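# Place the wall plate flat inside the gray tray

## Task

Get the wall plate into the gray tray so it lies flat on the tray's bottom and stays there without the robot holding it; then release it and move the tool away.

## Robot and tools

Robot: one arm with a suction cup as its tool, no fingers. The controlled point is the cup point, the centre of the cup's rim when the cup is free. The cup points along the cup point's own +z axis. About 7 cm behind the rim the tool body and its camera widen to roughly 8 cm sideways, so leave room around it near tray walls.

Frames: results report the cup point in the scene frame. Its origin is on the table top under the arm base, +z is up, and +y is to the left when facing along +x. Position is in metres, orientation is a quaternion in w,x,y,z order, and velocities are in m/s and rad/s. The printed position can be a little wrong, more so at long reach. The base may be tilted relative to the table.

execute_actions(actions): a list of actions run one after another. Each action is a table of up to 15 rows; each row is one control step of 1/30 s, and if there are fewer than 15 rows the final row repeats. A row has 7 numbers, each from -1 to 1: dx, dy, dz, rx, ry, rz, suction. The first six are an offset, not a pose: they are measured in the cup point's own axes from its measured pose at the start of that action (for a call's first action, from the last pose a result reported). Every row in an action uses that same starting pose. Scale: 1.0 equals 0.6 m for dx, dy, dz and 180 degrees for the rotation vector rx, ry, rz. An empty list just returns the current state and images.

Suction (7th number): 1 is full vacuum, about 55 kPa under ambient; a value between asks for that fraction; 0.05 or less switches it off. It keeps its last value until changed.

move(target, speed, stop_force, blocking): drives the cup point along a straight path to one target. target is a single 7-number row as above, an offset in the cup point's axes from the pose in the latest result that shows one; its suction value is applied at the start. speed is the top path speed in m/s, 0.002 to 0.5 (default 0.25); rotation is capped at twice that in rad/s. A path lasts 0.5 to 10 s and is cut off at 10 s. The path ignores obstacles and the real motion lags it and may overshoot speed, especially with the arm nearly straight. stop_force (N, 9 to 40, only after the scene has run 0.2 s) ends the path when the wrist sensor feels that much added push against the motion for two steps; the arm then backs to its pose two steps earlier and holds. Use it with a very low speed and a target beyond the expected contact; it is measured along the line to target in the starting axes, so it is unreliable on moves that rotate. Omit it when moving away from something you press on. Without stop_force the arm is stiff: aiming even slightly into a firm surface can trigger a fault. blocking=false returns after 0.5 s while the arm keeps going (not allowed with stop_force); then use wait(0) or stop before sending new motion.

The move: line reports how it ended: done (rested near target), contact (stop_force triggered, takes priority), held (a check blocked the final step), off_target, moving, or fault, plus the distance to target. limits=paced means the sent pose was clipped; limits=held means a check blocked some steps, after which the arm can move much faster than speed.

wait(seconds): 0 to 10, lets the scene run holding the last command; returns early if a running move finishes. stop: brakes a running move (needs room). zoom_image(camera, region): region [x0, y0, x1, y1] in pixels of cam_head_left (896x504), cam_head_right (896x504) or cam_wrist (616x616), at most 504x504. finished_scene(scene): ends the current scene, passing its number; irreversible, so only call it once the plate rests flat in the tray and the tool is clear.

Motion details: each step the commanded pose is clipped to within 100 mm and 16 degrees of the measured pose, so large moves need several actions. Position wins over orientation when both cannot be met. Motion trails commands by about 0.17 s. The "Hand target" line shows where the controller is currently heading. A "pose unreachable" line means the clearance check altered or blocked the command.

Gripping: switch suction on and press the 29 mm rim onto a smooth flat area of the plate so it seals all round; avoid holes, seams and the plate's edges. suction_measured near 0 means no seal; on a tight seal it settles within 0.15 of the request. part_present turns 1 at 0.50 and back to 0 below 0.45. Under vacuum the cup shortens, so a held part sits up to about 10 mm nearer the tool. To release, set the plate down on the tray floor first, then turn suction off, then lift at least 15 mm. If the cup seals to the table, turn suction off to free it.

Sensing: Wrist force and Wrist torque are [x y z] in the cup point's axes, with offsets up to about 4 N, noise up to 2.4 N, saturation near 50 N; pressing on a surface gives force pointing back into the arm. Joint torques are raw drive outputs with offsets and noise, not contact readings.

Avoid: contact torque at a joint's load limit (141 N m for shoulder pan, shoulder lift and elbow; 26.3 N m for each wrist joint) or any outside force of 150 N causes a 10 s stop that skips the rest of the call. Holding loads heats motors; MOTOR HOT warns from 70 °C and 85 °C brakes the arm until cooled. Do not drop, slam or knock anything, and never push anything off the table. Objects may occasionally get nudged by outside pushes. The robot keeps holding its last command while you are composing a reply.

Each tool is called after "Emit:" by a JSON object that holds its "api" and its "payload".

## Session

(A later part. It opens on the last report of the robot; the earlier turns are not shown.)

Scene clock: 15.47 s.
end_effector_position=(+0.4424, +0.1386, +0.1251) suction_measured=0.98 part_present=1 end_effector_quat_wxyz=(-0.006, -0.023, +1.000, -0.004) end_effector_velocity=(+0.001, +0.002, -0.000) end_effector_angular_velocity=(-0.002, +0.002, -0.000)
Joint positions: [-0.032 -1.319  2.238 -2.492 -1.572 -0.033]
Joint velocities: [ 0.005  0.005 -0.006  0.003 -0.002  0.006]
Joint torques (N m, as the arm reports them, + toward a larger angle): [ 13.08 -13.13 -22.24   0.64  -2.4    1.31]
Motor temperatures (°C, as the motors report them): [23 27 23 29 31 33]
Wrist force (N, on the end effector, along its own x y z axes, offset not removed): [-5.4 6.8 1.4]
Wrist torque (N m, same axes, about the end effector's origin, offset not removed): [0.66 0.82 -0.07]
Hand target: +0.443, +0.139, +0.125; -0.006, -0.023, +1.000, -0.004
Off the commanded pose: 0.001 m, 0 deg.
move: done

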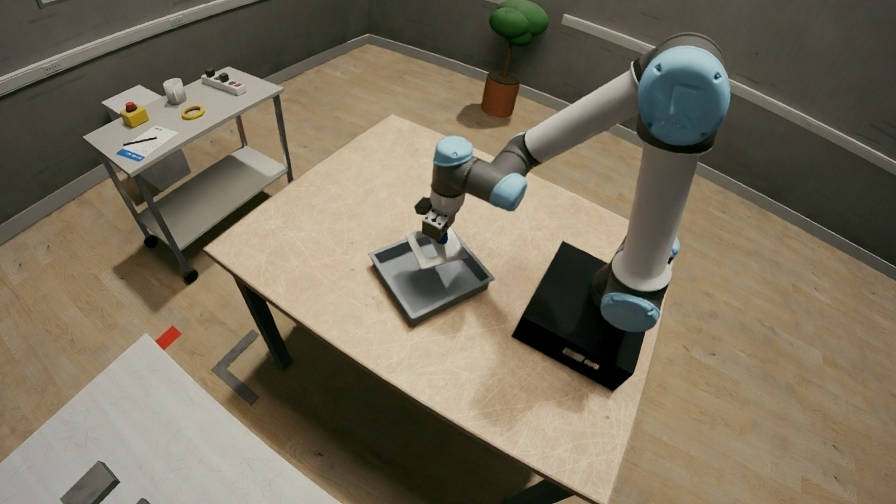

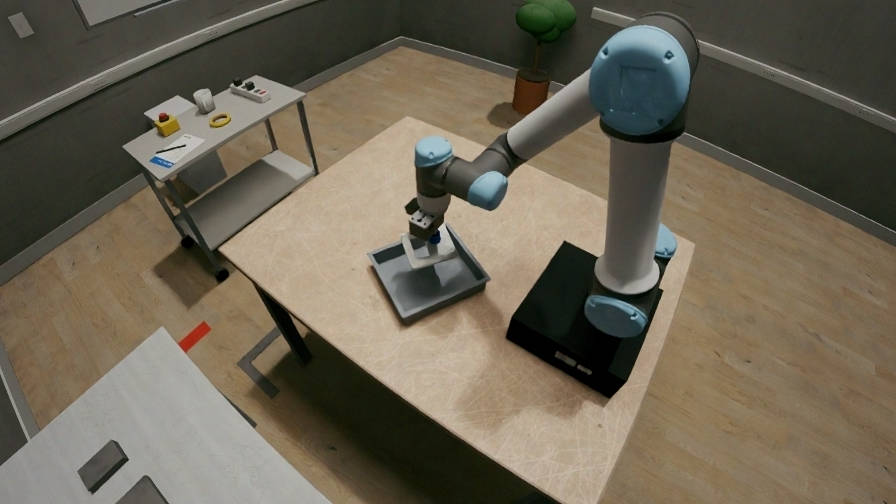

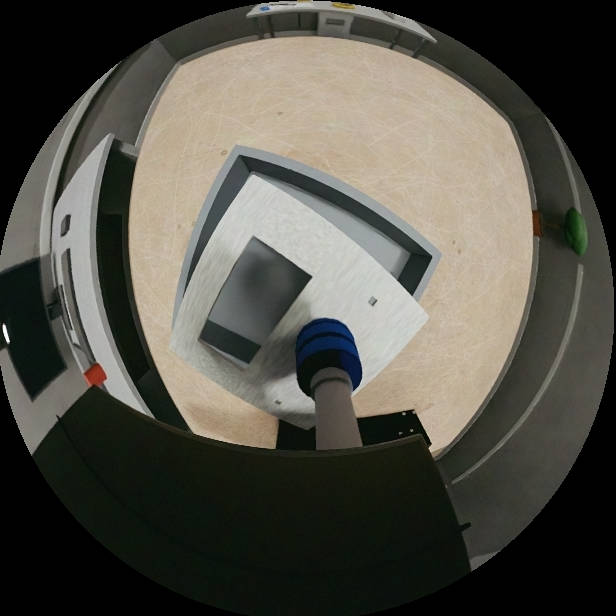

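Emit:
{"api": "move", "payload": {"target": [-0.02,-0.015,0.1,0,0,0,1], "speed": 0.15}}

Emit:
{"api": "zoom_image", "payload": {"camera": "cam_head_left", "region": [350,190,520,340]}}

Scene clock: 16.83 s.
end_effector_position=(+0.4539, +0.1297, +0.0653) suction_measured=1.00 part_present=1 end_effector_quat_wxyz=(-0.006, -0.023, +1.000, -0.004) end_effector_velocity=(+0.001, -0.000, -0.002) end_effector_angular_velocity=(+0.001, -0.001, -0.000)
Joint positions: [-0.051 -1.152  2.244 -2.664 -1.572 -0.052]
Joint velocities: [-0.001  0.007 -0.001 -0.007  0.001 -0.   ]
Joint torques (N m, as the arm reports them, + toward a larger angle): [-15.14 -17.59 -18.3   -4.91   2.95  -1.55]
Motor temperatures (°C, as the motors report them): [23 27 23 29 31 33]
Wrist force (N, on the end effector, along its own x y z axes, offset not removed): [0.6 0.2 2.4]
Wrist torque (N m, same axes, about the end effector's origin, offset not removed): [-0.03 0.06 0.00]
Hand target: +0.454, +0.130, +0.065; -0.006, -0.023, +1.000, -0.004
Off the commanded pose: 0.000 m, 0 deg.
move: done

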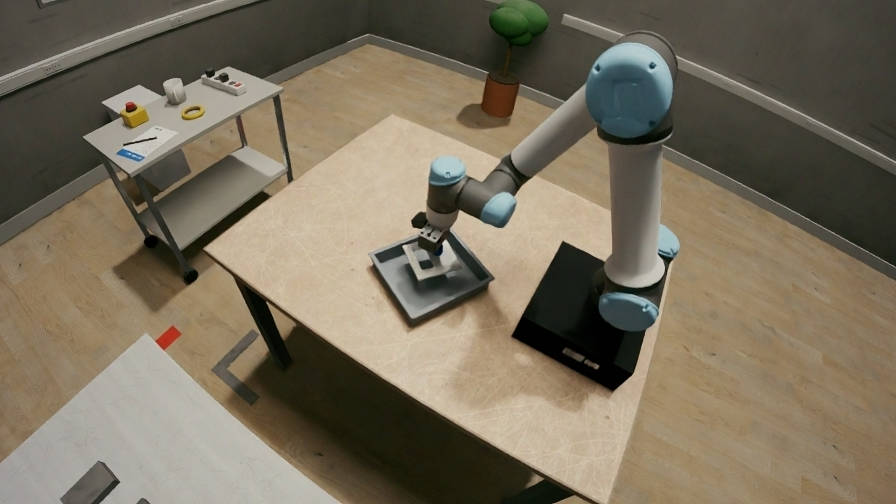

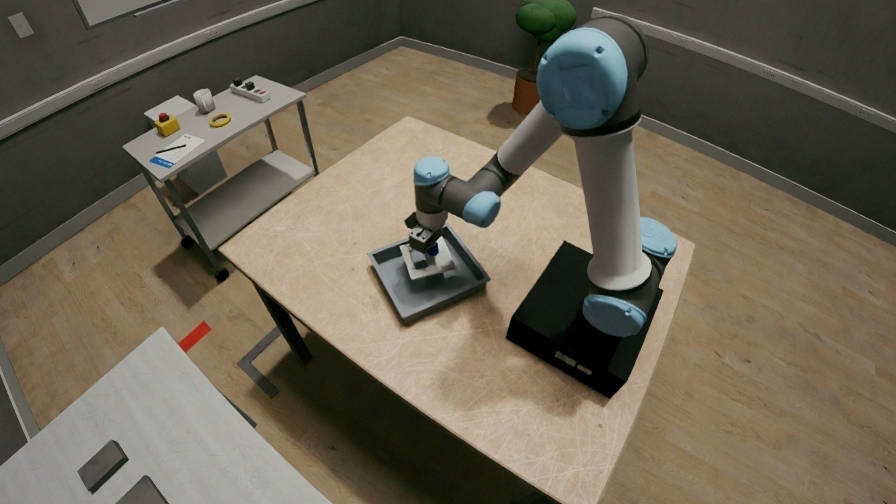

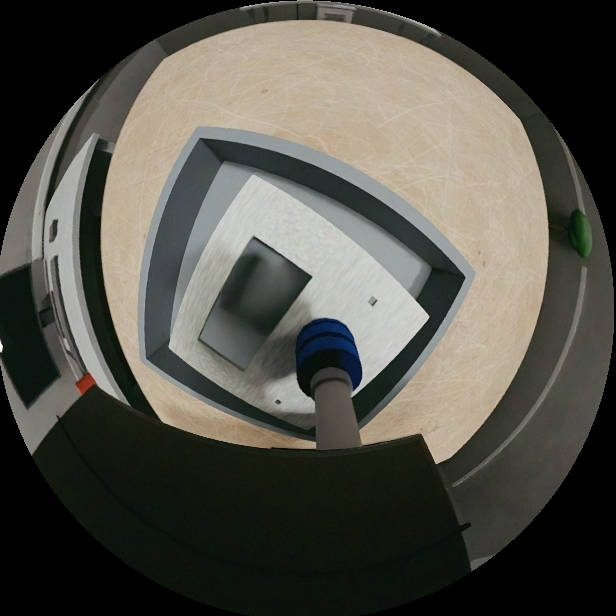

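Region (350, 190, 520, 340) of cam_head_left's 896x504 image, scaled by 2.965, with more detail than that image has; it fills the top 445 rows of this view, and the rest is white.

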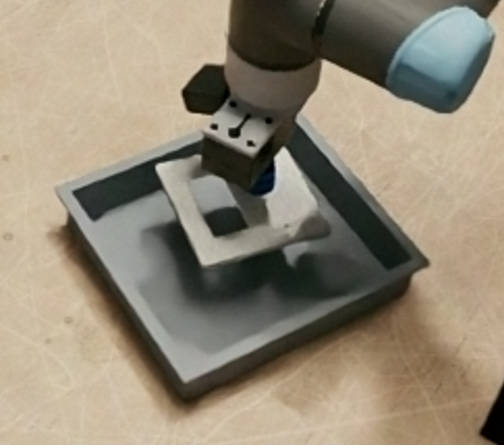

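Emit:
{"api": "move", "payload": {"target": [0,0,0.08,0,0,0,1], "speed": 0.06}}

Emit:
{"api": "move", "payload": {"target": [0,0,0.05,0,0,0,1], "speed": 0.008, "stop_force": 9}}

Emit:
{"api": "execute_actions", "payload": {"actions": [[[0,0,0,0,0,0,0]]]}}

Emit:
{"api": "move", "payload": {"target": [0,0,-0.25,0,0,0,0]}}

Scene clock: 18.37 s.
end_effector_position=(+0.4533, +0.1293, +0.0177) suction_measured=0.98 part_present=1 end_effector_quat_wxyz=(-0.006, -0.023, +1.000, -0.004) end_effector_velocity=(+0.000, +0.001, -0.002) end_effector_angular_velocity=(+0.002, -0.000, -0.000)
Joint positions: [-0.051 -1.02   2.25  -2.802 -1.572 -0.052]
Joint velocities: [ 0.     0.006 -0.001 -0.005  0.002  0.001]
Joint torques (N m, as the arm reports them, + toward a larger angle): [ -3.33 -20.19 -16.73  -4.8   -0.83   0.67]
Motor temperatures (°C, as the motors report them): [23 27 23 29 31 33]
Wrist force (N, on the end effector, along its own x y z axes, offset not removed): [-1.2 2.4 0.5]
Wrist torque (N m, same axes, about the end effector's origin, offset not removed): [0.30 0.15 -0.19]
Hand target: +0.453, +0.129, +0.017; -0.006, -0.023, +1.000, -0.004
Off the commanded pose: 0.000 m, 0 deg.
move: done

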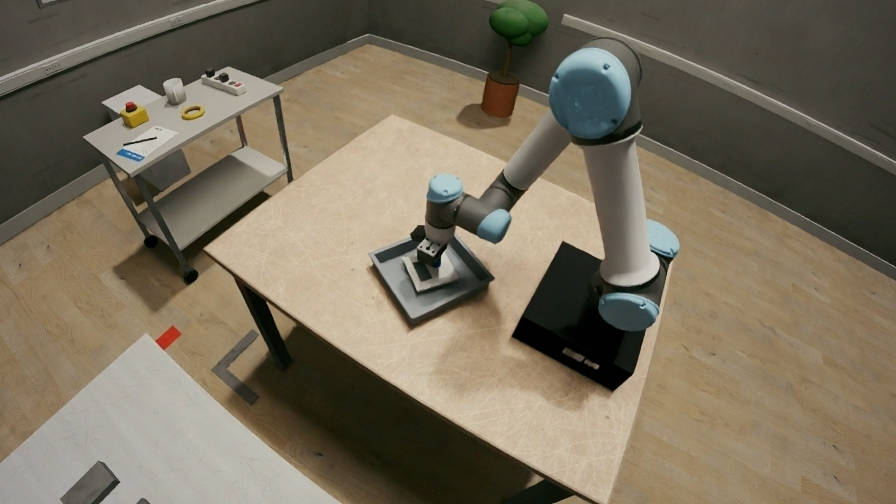

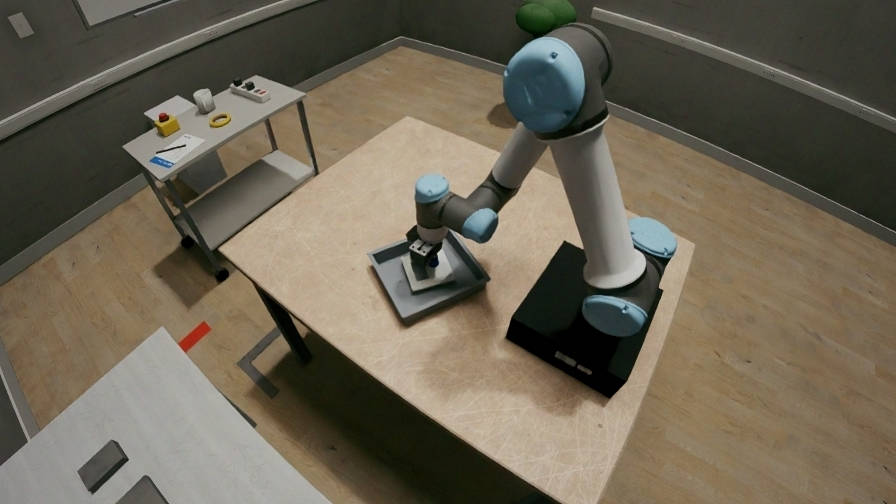

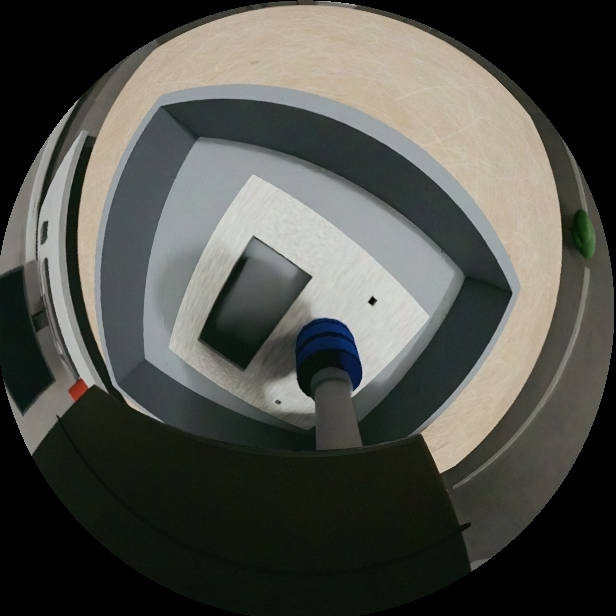

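Scene clock: 21.03 s.
end_effector_position=(+0.4533, +0.1292, -0.0005) suction_measured=0.96 part_present=1 end_effector_quat_wxyz=(-0.006, -0.023, +1.000, -0.004) end_effector_velocity=(-0.002, -0.001, +0.002) end_effector_angular_velocity=(-0.001, +0.008, +0.000)
Joint positions: [-0.051 -0.967  2.248 -2.852 -1.572 -0.052]
Joint velocities: [-0.001 -0.007  0.     0.014 -0.001 -0.001]
Joint torques (N m, as the arm reports them, + toward a larger angle): [ -5.06 -30.8   -0.96   3.04  -1.4    0.6 ]
Motor temperatures (°C, as the motors report them): [23 27 23 29 31 33]
Wrist force (N, on the end effector, along its own x y z axes, offset not removed): [6.7 1.8 -28.5]
Wrist torque (N m, same axes, about the end effector's origin, offset not removed): [0.01 -0.40 -0.21]
Hand target: +0.453, +0.129, -0.000; -0.006, -0.023, +1.000, -0.004
Off the commanded pose: 0.012 m, 0 deg.
move: contact

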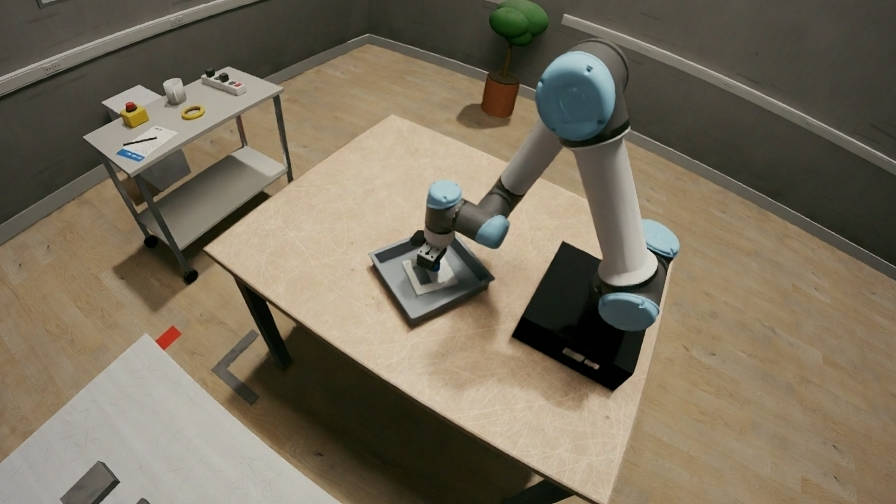

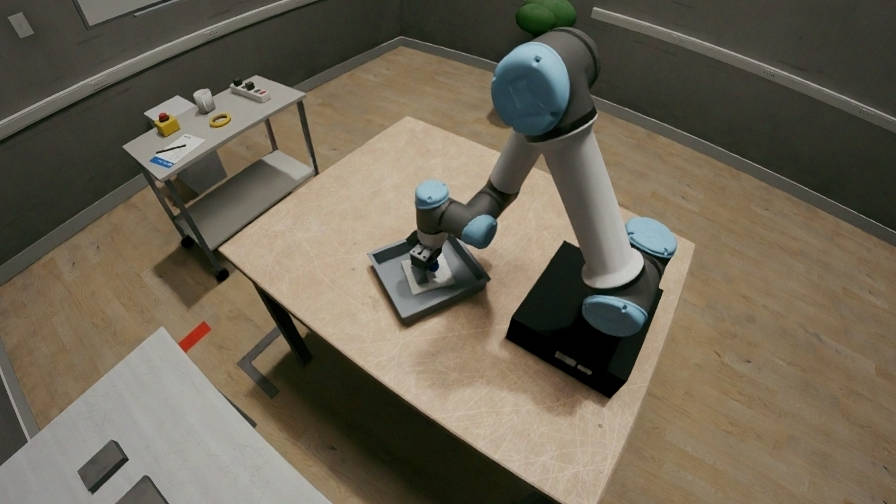

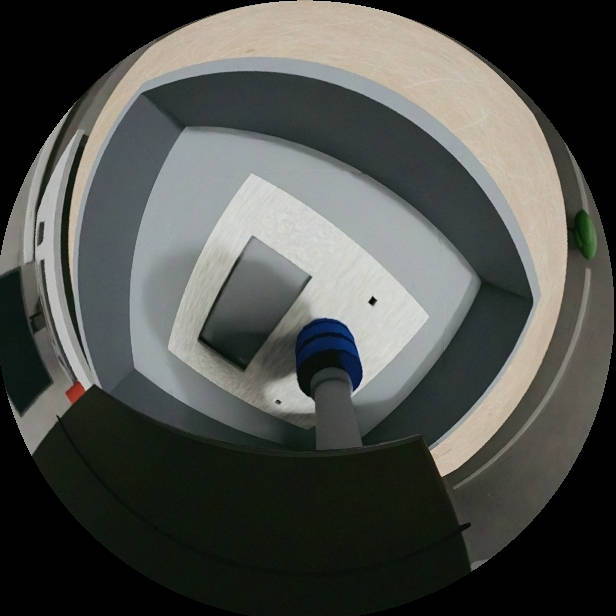

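Scene clock: 21.53 s.
end_effector_position=(+0.4533, +0.1292, -0.0004) suction_measured=0.01 part_present=0 end_effector_quat_wxyz=(-0.006, -0.023, +1.000, -0.004) end_effector_velocity=(+0.000, -0.000, -0.000) end_effector_angular_velocity=(-0.000, -0.000, +0.001)
Joint positions: [-0.051 -0.968  2.248 -2.852 -1.572 -0.052]
Joint velocities: [-0.     0.001 -0.    -0.001 -0.    -0.001]
Joint torques (N m, as the arm reports them, + toward a larger angle): [-5.83 -6.08  1.06 -2.11 -1.53  0.6 ]
Motor temperatures (°C, as the motors report them): [23 27 23 29 31 33]
Wrist force (N, on the end effector, along its own x y z axes, offset not removed): [3.8 0.6 -36.6]
Wrist torque (N m, same axes, about the end effector's origin, offset not removed): [0.09 0.18 -0.09]
Hand target: +0.453, +0.129, -0.000; -0.006, -0.023, +1.000, -0.004
Off the commanded pose: 0.000 m, 0 deg.

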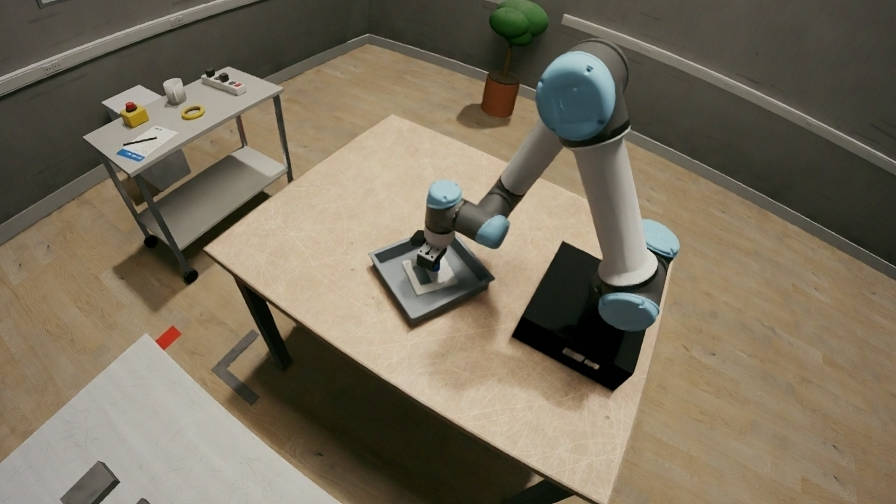

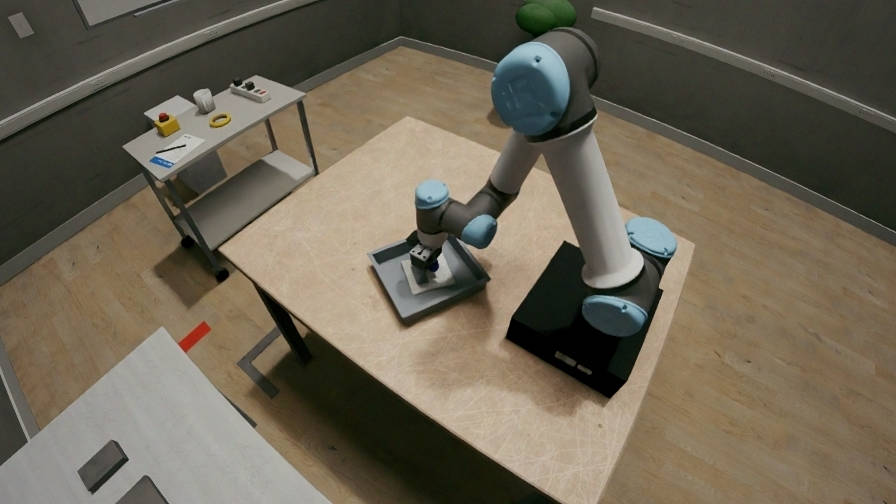

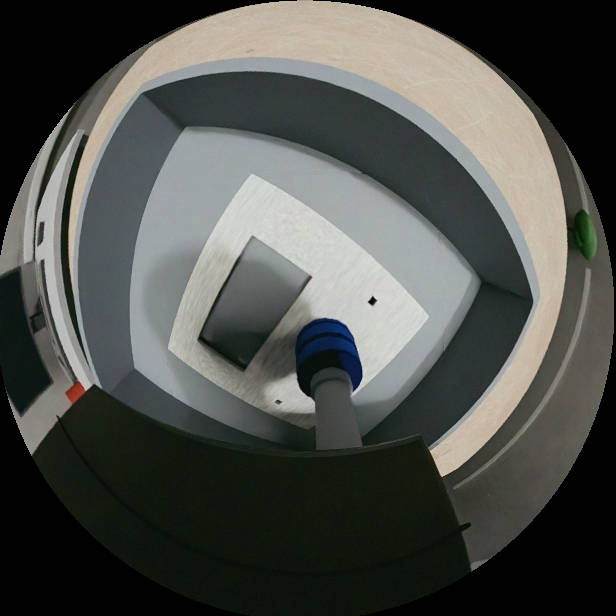

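Scene clock: 22.83 s.
end_effector_position=(+0.4551, +0.1303, +0.1491) suction_measured=0.01 part_present=0 end_effector_quat_wxyz=(-0.005, -0.023, +1.000, -0.004) end_effector_velocity=(-0.000, -0.000, +0.002) end_effector_angular_velocity=(+0.001, +0.002, -0.001)
Joint positions: [-0.051 -1.355  2.193 -2.41  -1.572 -0.052]
Joint velocities: [-0.001 -0.005 -0.003  0.01   0.001 -0.   ]
Joint torques (N m, as the arm reports them, + toward a larger angle): [-14.69 -35.12 -24.14   0.75  -2.29  -1.59]
Motor temperatures (°C, as the motors report them): [23 27 23 29 31 33]
Wrist force (N, on the end effector, along its own x y z axes, offset not removed): [0.3 -0.6 -1.4]
Wrist torque (N m, same axes, about the end effector's origin, offset not removed): [0.04 0.09 -0.23]
Hand target: +0.455, +0.130, +0.149; -0.006, -0.023, +1.000, -0.004
Off the commanded pose: 0.001 m, 0 deg.
move: done

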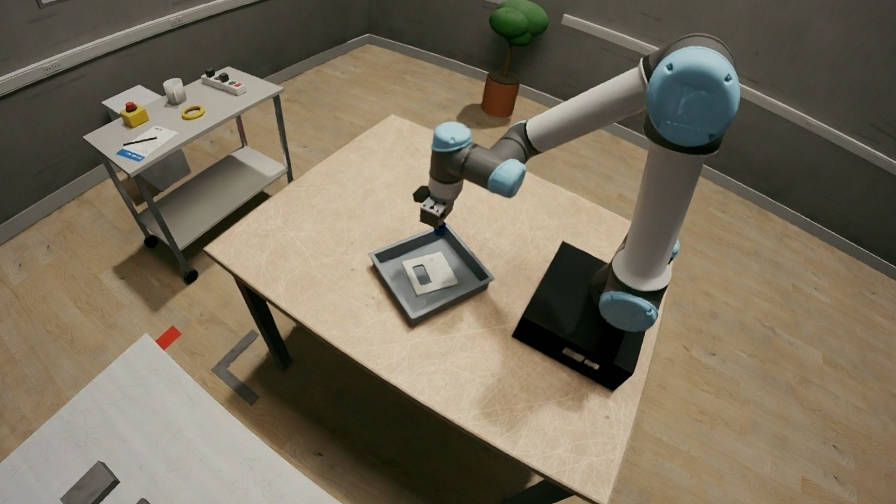

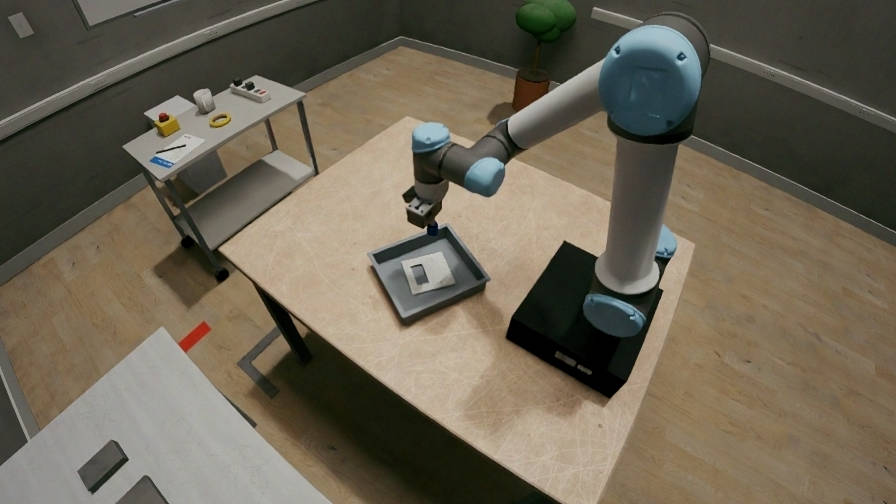

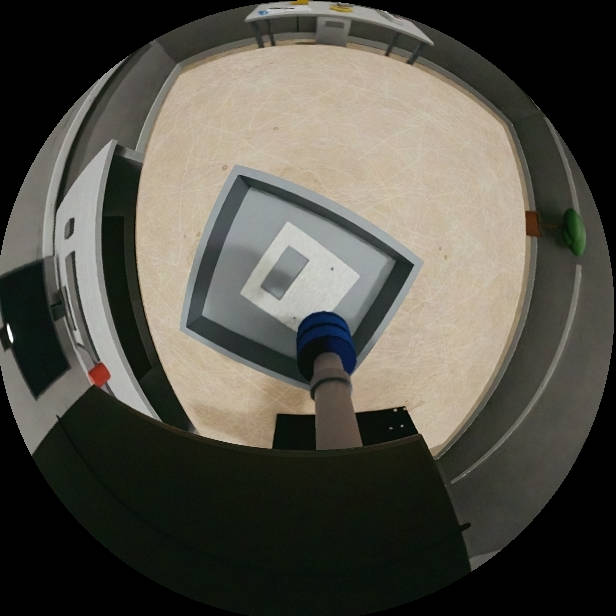

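Emit:
{"api": "finished_scene", "payload": {"scene": 1}}

The scene is finished: the task was done.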